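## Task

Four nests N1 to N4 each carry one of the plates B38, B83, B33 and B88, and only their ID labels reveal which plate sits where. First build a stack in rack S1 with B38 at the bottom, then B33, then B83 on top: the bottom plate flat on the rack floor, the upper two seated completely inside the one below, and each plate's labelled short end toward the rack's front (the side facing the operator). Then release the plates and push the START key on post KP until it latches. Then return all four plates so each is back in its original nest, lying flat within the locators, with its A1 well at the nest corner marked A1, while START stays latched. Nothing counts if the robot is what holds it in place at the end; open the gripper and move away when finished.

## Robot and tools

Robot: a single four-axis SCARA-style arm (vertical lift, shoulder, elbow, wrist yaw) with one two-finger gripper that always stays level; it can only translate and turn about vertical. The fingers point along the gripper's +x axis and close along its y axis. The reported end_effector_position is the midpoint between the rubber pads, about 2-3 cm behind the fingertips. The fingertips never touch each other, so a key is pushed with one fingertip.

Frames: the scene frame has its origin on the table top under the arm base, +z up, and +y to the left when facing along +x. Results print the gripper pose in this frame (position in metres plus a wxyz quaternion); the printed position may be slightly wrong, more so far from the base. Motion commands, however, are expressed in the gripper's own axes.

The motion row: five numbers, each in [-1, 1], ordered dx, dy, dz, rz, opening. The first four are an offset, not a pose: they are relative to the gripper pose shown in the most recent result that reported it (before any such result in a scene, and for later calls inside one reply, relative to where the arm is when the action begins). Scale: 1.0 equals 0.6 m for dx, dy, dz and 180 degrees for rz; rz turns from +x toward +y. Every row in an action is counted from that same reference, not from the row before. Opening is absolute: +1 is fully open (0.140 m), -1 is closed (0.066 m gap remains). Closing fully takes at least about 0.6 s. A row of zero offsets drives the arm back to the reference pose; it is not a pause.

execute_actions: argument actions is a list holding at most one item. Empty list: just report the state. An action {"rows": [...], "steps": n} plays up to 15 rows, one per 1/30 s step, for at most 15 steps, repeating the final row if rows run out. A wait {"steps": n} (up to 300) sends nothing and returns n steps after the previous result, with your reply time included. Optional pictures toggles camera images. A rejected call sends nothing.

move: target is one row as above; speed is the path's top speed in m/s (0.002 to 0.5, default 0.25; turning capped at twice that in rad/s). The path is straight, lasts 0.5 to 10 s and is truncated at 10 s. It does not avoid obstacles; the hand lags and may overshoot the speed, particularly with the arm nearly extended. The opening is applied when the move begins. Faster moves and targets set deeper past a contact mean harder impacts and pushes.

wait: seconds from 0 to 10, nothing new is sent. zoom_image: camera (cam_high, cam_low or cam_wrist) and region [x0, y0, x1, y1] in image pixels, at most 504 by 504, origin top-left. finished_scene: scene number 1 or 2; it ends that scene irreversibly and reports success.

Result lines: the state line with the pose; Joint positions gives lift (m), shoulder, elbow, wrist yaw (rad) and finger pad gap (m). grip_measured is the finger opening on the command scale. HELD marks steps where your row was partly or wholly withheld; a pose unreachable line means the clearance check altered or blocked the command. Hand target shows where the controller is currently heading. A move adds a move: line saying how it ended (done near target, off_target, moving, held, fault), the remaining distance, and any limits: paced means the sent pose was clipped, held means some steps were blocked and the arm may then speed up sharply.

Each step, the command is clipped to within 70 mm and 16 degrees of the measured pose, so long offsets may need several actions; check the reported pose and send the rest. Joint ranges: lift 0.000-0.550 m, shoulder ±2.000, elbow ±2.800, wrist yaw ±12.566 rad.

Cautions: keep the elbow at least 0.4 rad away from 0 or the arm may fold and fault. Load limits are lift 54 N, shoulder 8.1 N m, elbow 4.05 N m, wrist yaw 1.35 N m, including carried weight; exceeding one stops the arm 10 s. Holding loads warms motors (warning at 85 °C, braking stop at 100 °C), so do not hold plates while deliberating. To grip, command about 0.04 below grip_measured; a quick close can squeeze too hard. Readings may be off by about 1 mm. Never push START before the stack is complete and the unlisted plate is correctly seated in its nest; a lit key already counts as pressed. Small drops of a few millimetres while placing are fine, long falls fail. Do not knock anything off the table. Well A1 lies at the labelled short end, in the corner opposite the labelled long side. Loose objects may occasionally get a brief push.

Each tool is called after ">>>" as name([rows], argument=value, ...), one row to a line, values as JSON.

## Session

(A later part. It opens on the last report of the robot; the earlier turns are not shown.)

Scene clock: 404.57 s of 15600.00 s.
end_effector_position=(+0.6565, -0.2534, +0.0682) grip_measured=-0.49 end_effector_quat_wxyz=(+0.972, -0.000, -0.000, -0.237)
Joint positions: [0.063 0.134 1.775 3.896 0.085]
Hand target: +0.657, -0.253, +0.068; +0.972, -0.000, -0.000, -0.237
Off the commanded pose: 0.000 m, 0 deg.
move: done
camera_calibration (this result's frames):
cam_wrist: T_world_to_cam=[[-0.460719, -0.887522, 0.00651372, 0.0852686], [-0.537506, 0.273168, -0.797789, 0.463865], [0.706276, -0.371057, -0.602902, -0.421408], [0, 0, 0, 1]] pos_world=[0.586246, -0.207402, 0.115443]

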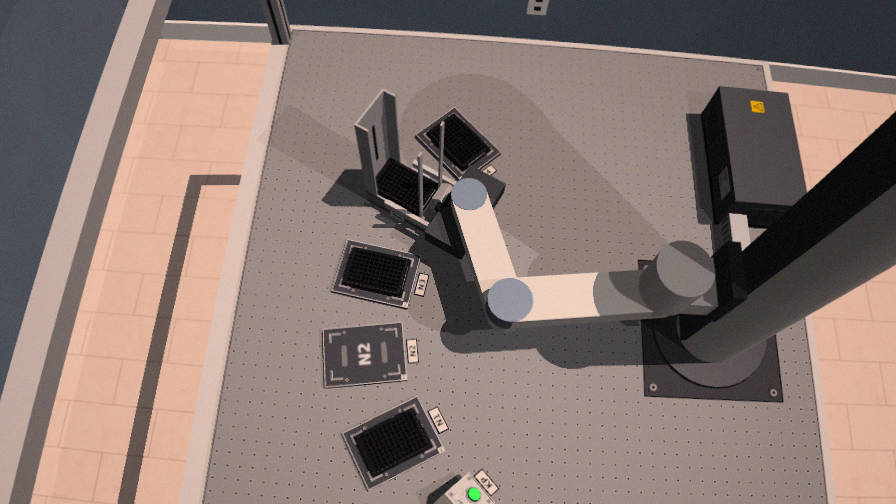

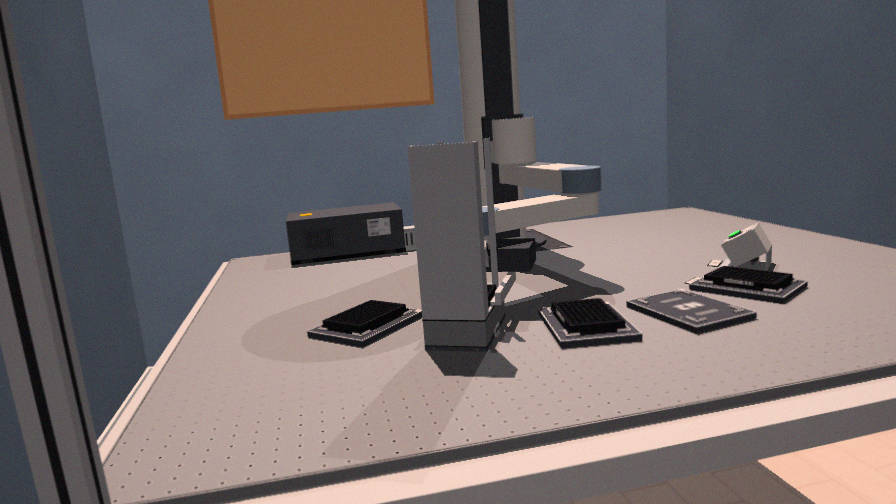

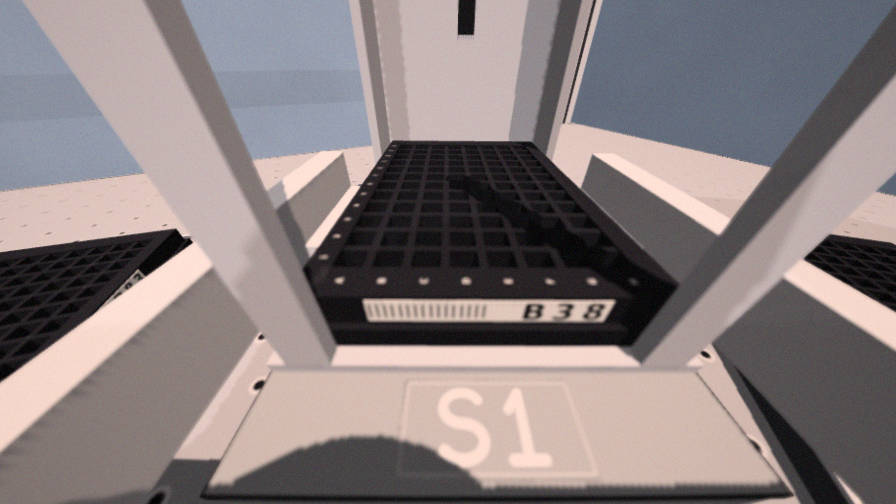

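>>> move(target=[0,0,0.445,0,-0.6], speed=0.15)

>>> move(target=[-0.1948,0.5603,0,0.2062,-0.6])

>>> move(target=[0,0,-0.49,0,-0.6], speed=0.2)

Scene clock: 410.07 s of 15600.00 s.
end_effector_position=(+0.6565, -0.2533, +0.3353) grip_measured=-0.49 end_effector_quat_wxyz=(+0.972, -0.000, -0.000, -0.237)
Joint positions: [0.33  0.134 1.775 3.896 0.085]
Hand target: +0.657, -0.253, +0.335; +0.972, -0.000, -0.000, -0.237
Off the commanded pose: 0.000 m, 0 deg.
After step 90, 0.37 s passed at rest.
move: done
camera_calibration (this result's frames):
cam_wrist: T_world_to_cam=[[-0.460686, -0.887539, 0.00651372, 0.0835153], [-0.537516, 0.273148, -0.797789, 0.676922], [0.70629, -0.371031, -0.602902, -0.260407], [0, 0, 0, 1]] pos_world=[0.586254, -0.207396, 0.382497]

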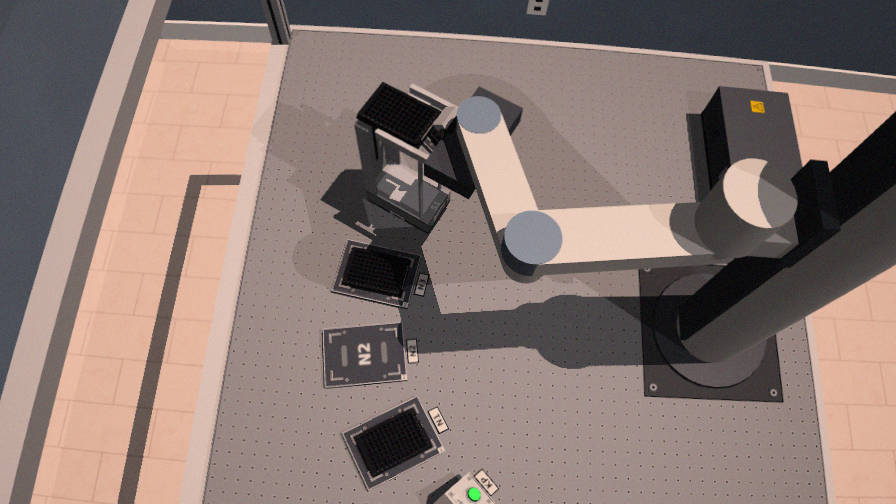

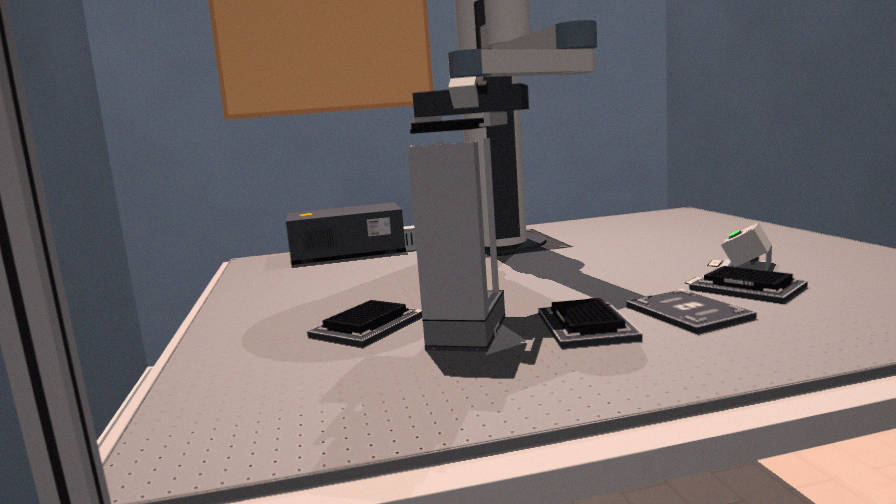

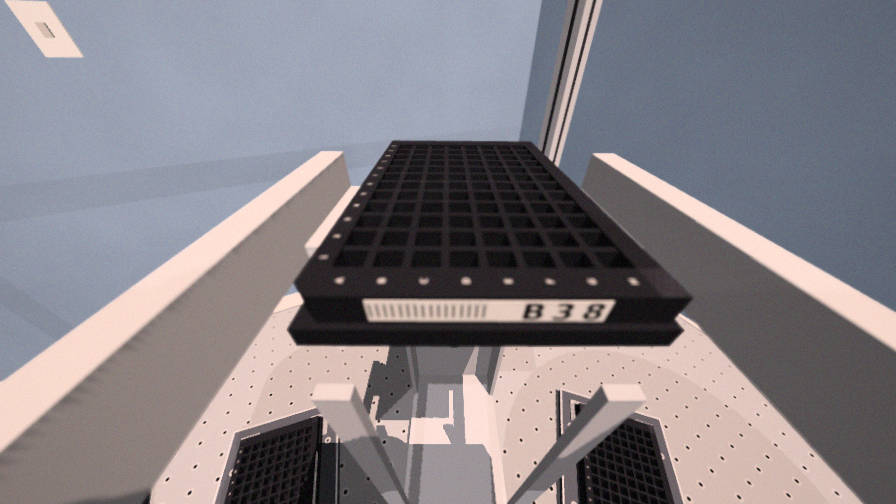

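Scene clock: 411.83 s of 15600.00 s.
end_effector_position=(+0.7072, +0.0992, +0.3353) grip_measured=-0.49 end_effector_quat_wxyz=(+0.996, -0.000, -0.000, +0.085)
Joint positions: [0.33  0.817 1.759 3.878 0.085]
Hand target: +0.707, +0.099, +0.335; +0.996, -0.000, -0.000, +0.085
Off the commanded pose: 0.000 m, 0 deg.
move: done
camera_calibration (this result's frames):
cam_wrist: T_world_to_cam=[[0.168757, -0.985636, 0.00651372, -0.0157094], [-0.59339, -0.106871, -0.797789, 0.685074], [0.787025, 0.130767, -0.602902, -0.272266], [0, 0, 0, 1]] pos_world=[0.623448, 0.0933341, 0.382497]

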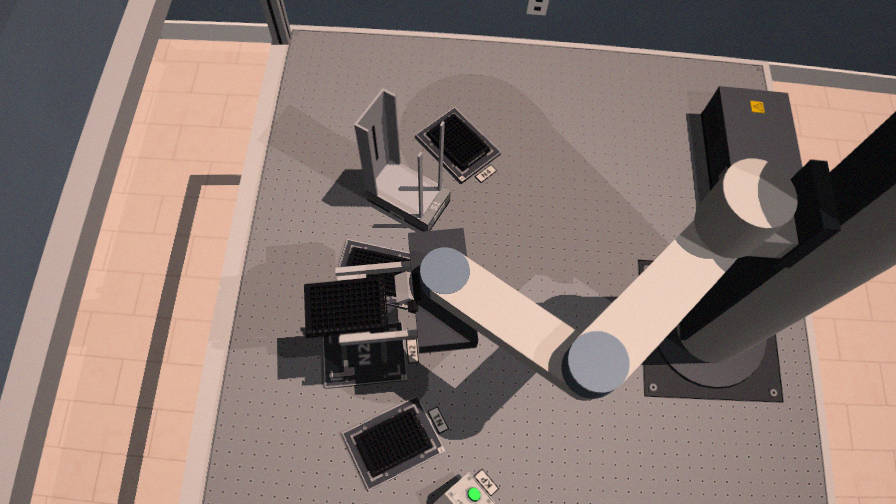

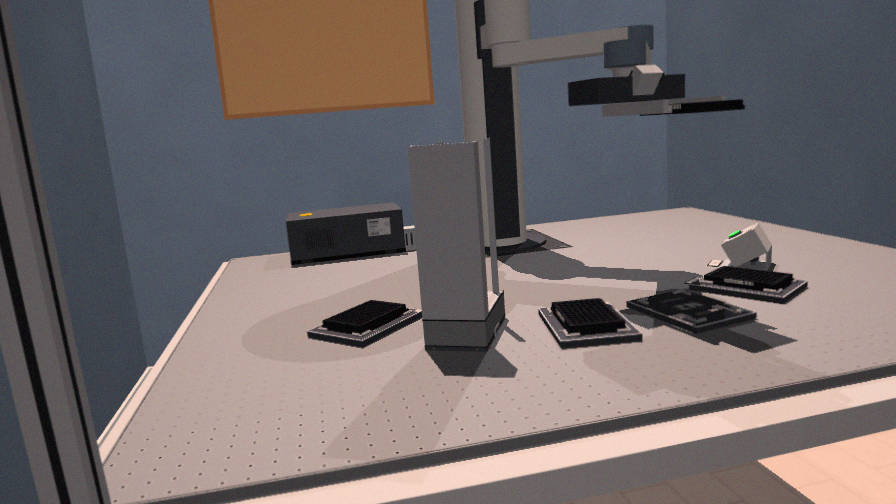

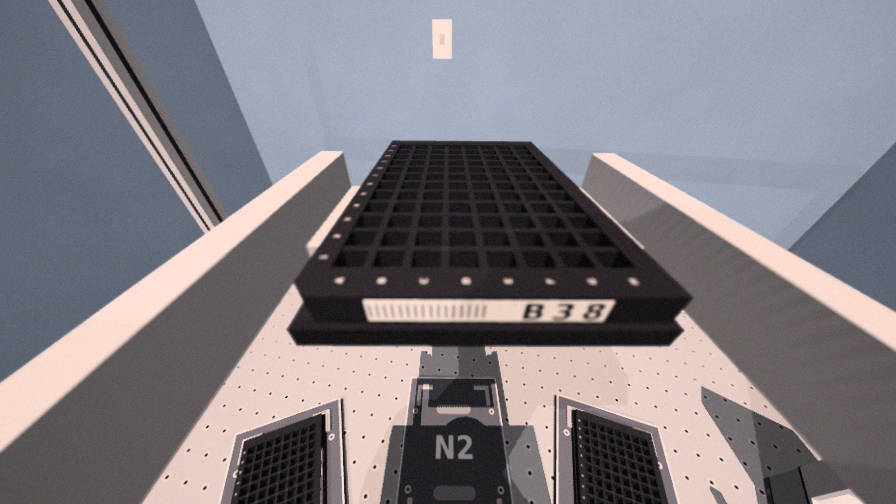

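Scene clock: 413.70 s of 15600.00 s.
end_effector_position=(+0.7072, +0.0991, +0.0412) grip_measured=-0.49 end_effector_quat_wxyz=(+0.996, -0.000, -0.000, +0.085)
Joint positions: [0.036 0.817 1.759 3.878 0.085]
Hand target: +0.707, +0.099, +0.041; +0.996, -0.000, -0.000, +0.085
Off the commanded pose: 0.000 m, 0 deg.
move: done
camera_calibration (this result's frames):
cam_wrist: T_world_to_cam=[[0.168727, -0.985641, 0.00651372, -0.0137827], [-0.593393, -0.106853, -0.797789, 0.450459], [0.787029, 0.130744, -0.602902, -0.449565], [0, 0, 0, 1]] pos_world=[0.623446, 0.0933256, 0.0884174]

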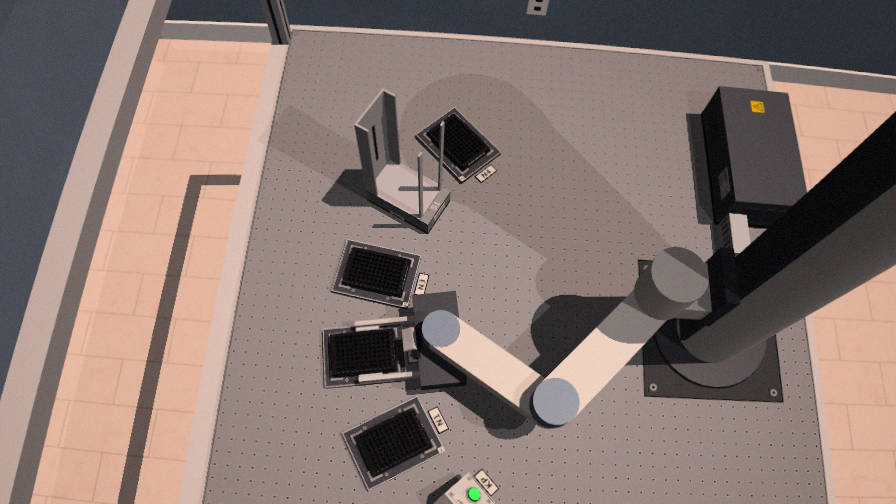

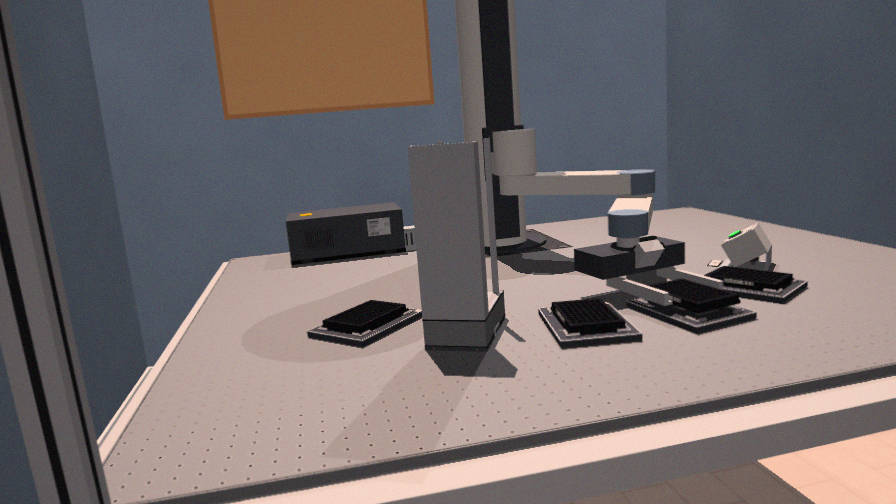

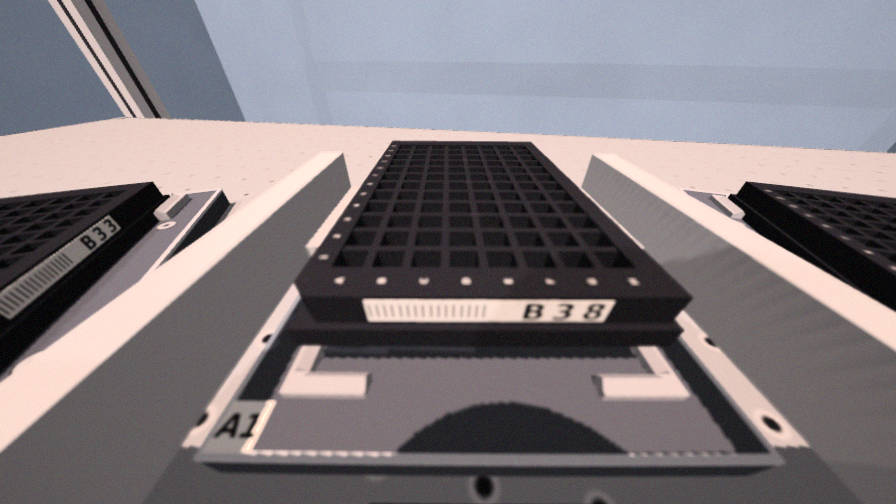

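>>> move(target=[0.0006,-0.0007,-0.019,0,-0.6], speed=0.01)

>>> move(target=[0,0,0,0,-0.2])

>>> move(target=[0,0,0.07,0,-0.2], speed=0.1)

Scene clock: 418.10 s of 15600.00 s.
end_effector_position=(+0.7075, +0.0988, +0.0300) grip_measured=-0.49 end_effector_quat_wxyz=(+0.996, -0.000, -0.000, +0.085)
Joint positions: [0.025 0.815 1.76  3.878 0.085]
Hand target: +0.708, +0.099, +0.030; +0.996, -0.000, -0.000, +0.085
Off the commanded pose: 0.000 m, 0 deg.
After step 90, 0.03 s passed at rest.
move: done
camera_calibration (this result's frames):
cam_wrist: T_world_to_cam=[[0.168698, -0.985646, 0.00651372, -0.0140625], [-0.593397, -0.106835, -0.797789, 0.441645], [0.787033, 0.130721, -0.602902, -0.456565], [0, 0, 0, 1]] pos_world=[0.623774, 0.0930049, 0.0771671]

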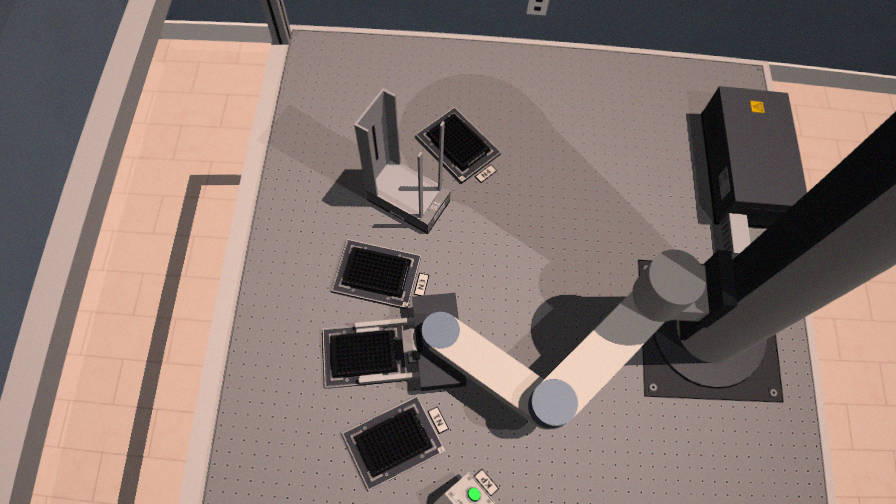

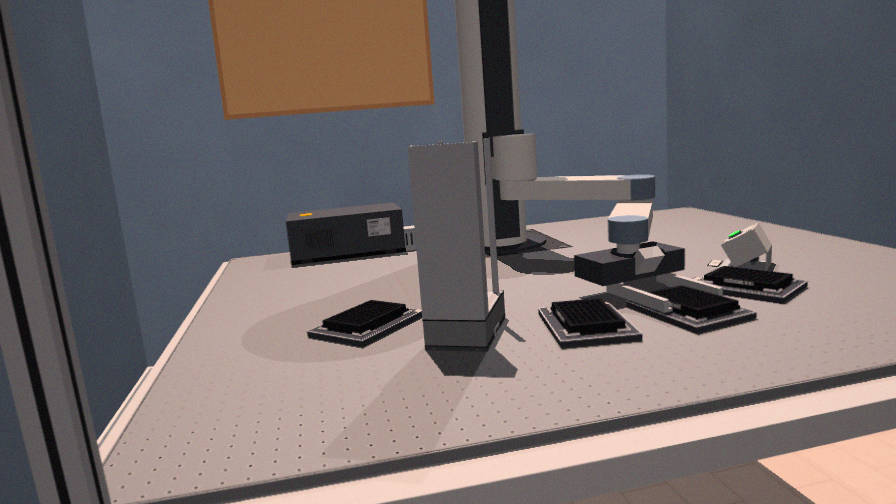

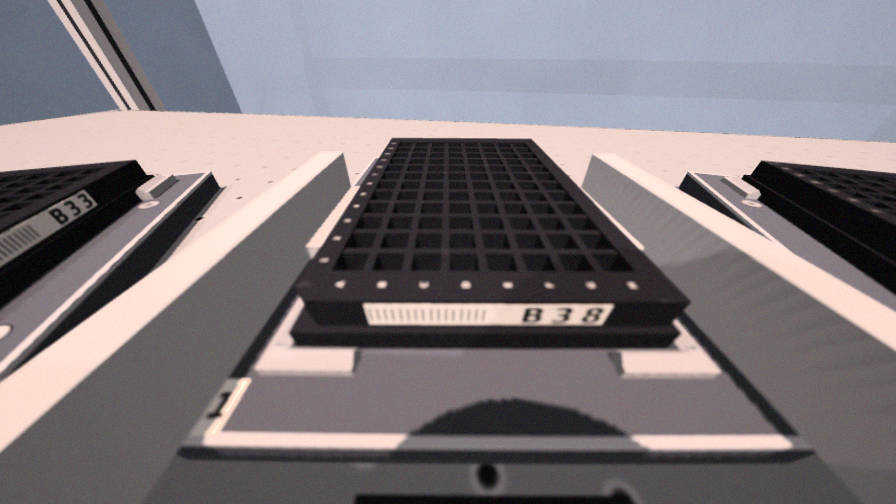

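Scene clock: 418.60 s of 15600.00 s.
end_effector_position=(+0.7075, +0.0988, +0.0300) grip_measured=-0.20 end_effector_quat_wxyz=(+0.996, -0.000, -0.000, +0.085)
Joint positions: [0.025 0.815 1.76  3.878 0.096]
Hand target: +0.708, +0.099, +0.030; +0.996, -0.000, -0.000, +0.085
Off the commanded pose: 0.000 m, 0 deg.
move: done
camera_calibration (this result's frames):
cam_wrist: T_world_to_cam=[[0.168712, -0.985644, 0.00651372, -0.014046], [-0.593395, -0.106843, -0.797789, 0.441644], [0.787031, 0.130732, -0.602902, -0.456542], [0, 0, 0, 1]] pos_world=[0.623752, 0.0930268, 0.0771795]

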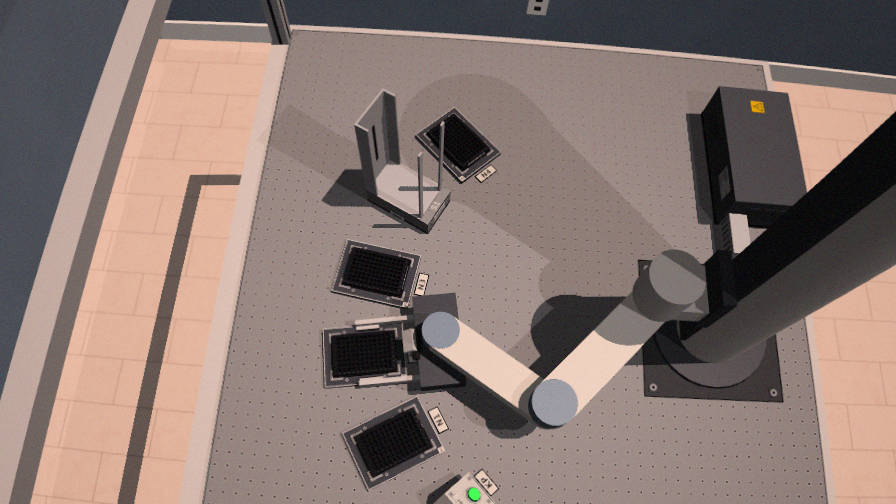

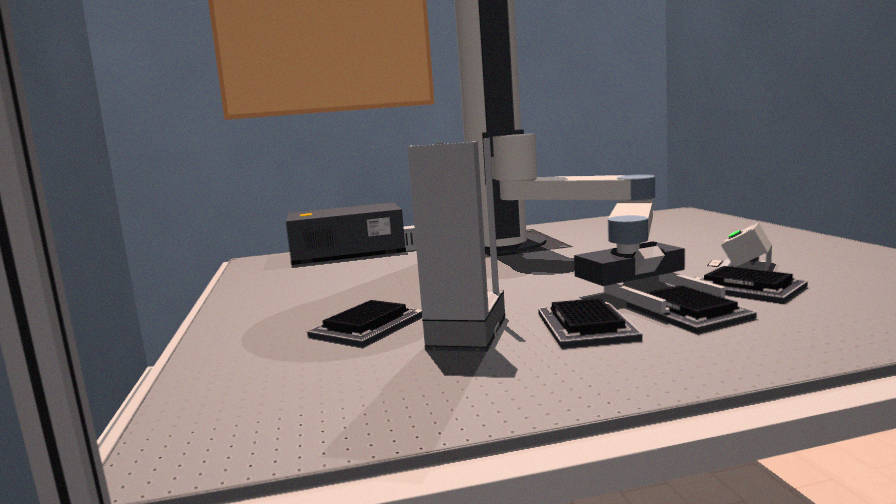

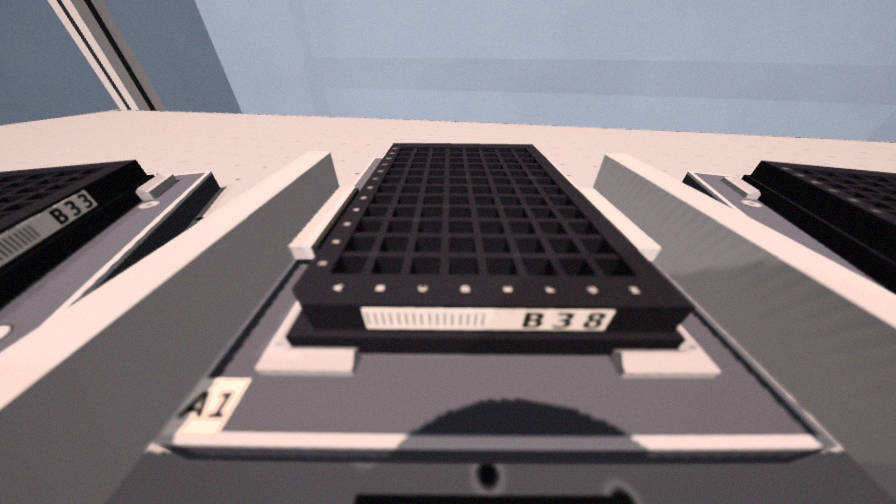

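Scene clock: 419.33 s of 15600.00 s.
end_effector_position=(+0.7075, +0.0989, +0.0720) grip_measured=-0.20 end_effector_quat_wxyz=(+0.996, -0.000, -0.000, +0.085)
Joint positions: [0.067 0.815 1.76  3.878 0.096]
Hand target: +0.708, +0.099, +0.072; +0.996, -0.000, -0.000, +0.085
Off the commanded pose: 0.000 m, 0 deg.
move: done
camera_calibration (this result's frames):
cam_wrist: T_world_to_cam=[[0.168747, -0.985638, 0.00651372, -0.0143338], [-0.593391, -0.106864, -0.797789, 0.475207], [0.787027, 0.130759, -0.602902, -0.431184], [0, 0, 0, 1]] pos_world=[0.623755, 0.0930358, 0.119246]

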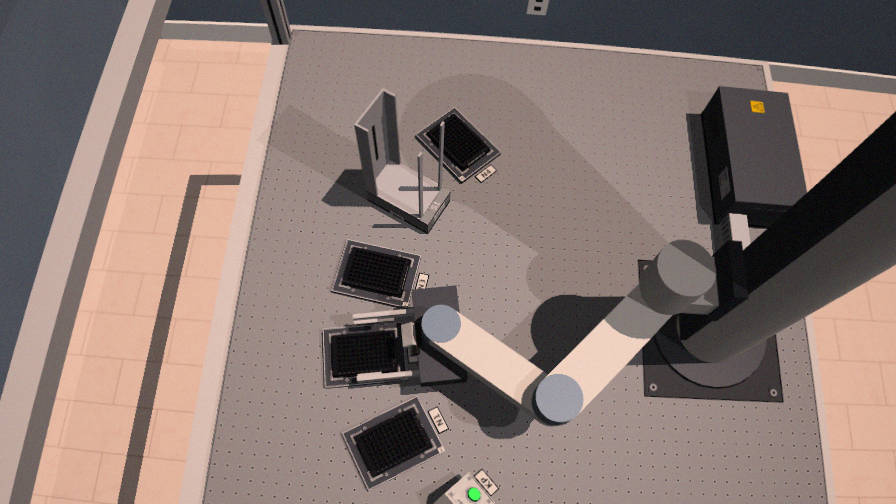

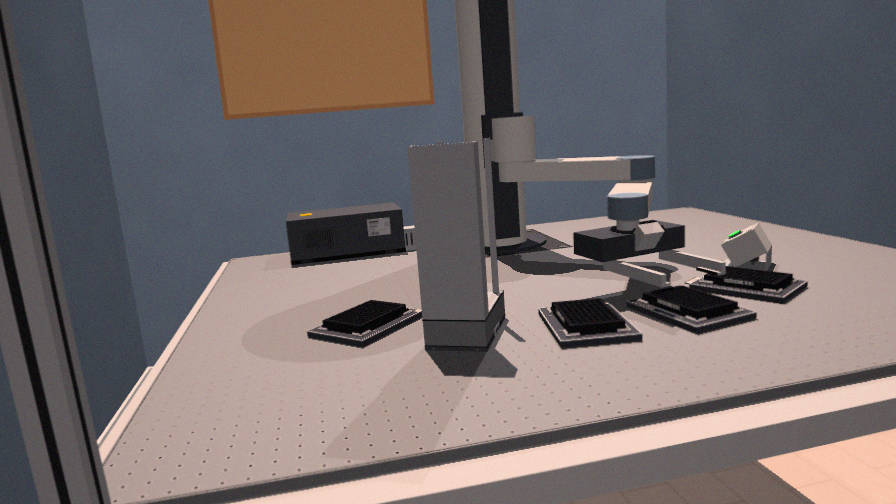

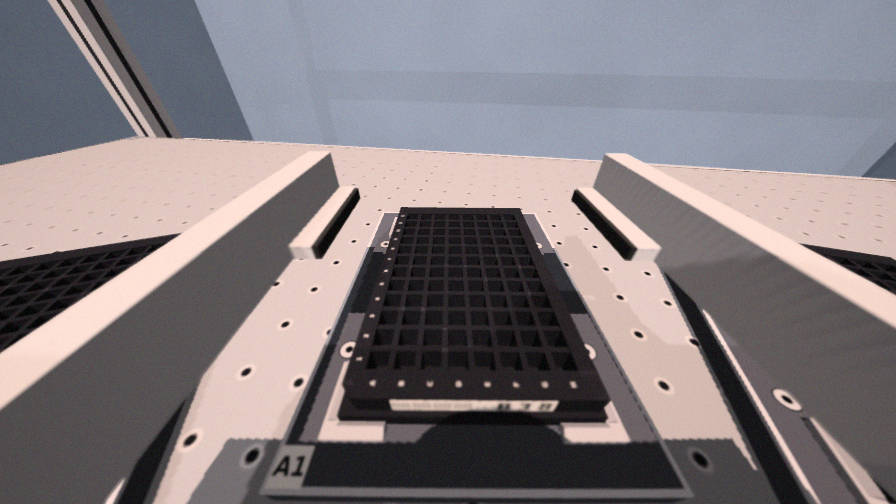

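Dropped into place level.

>>> finished_scene(scene=1)

The scene is finished: the task was done.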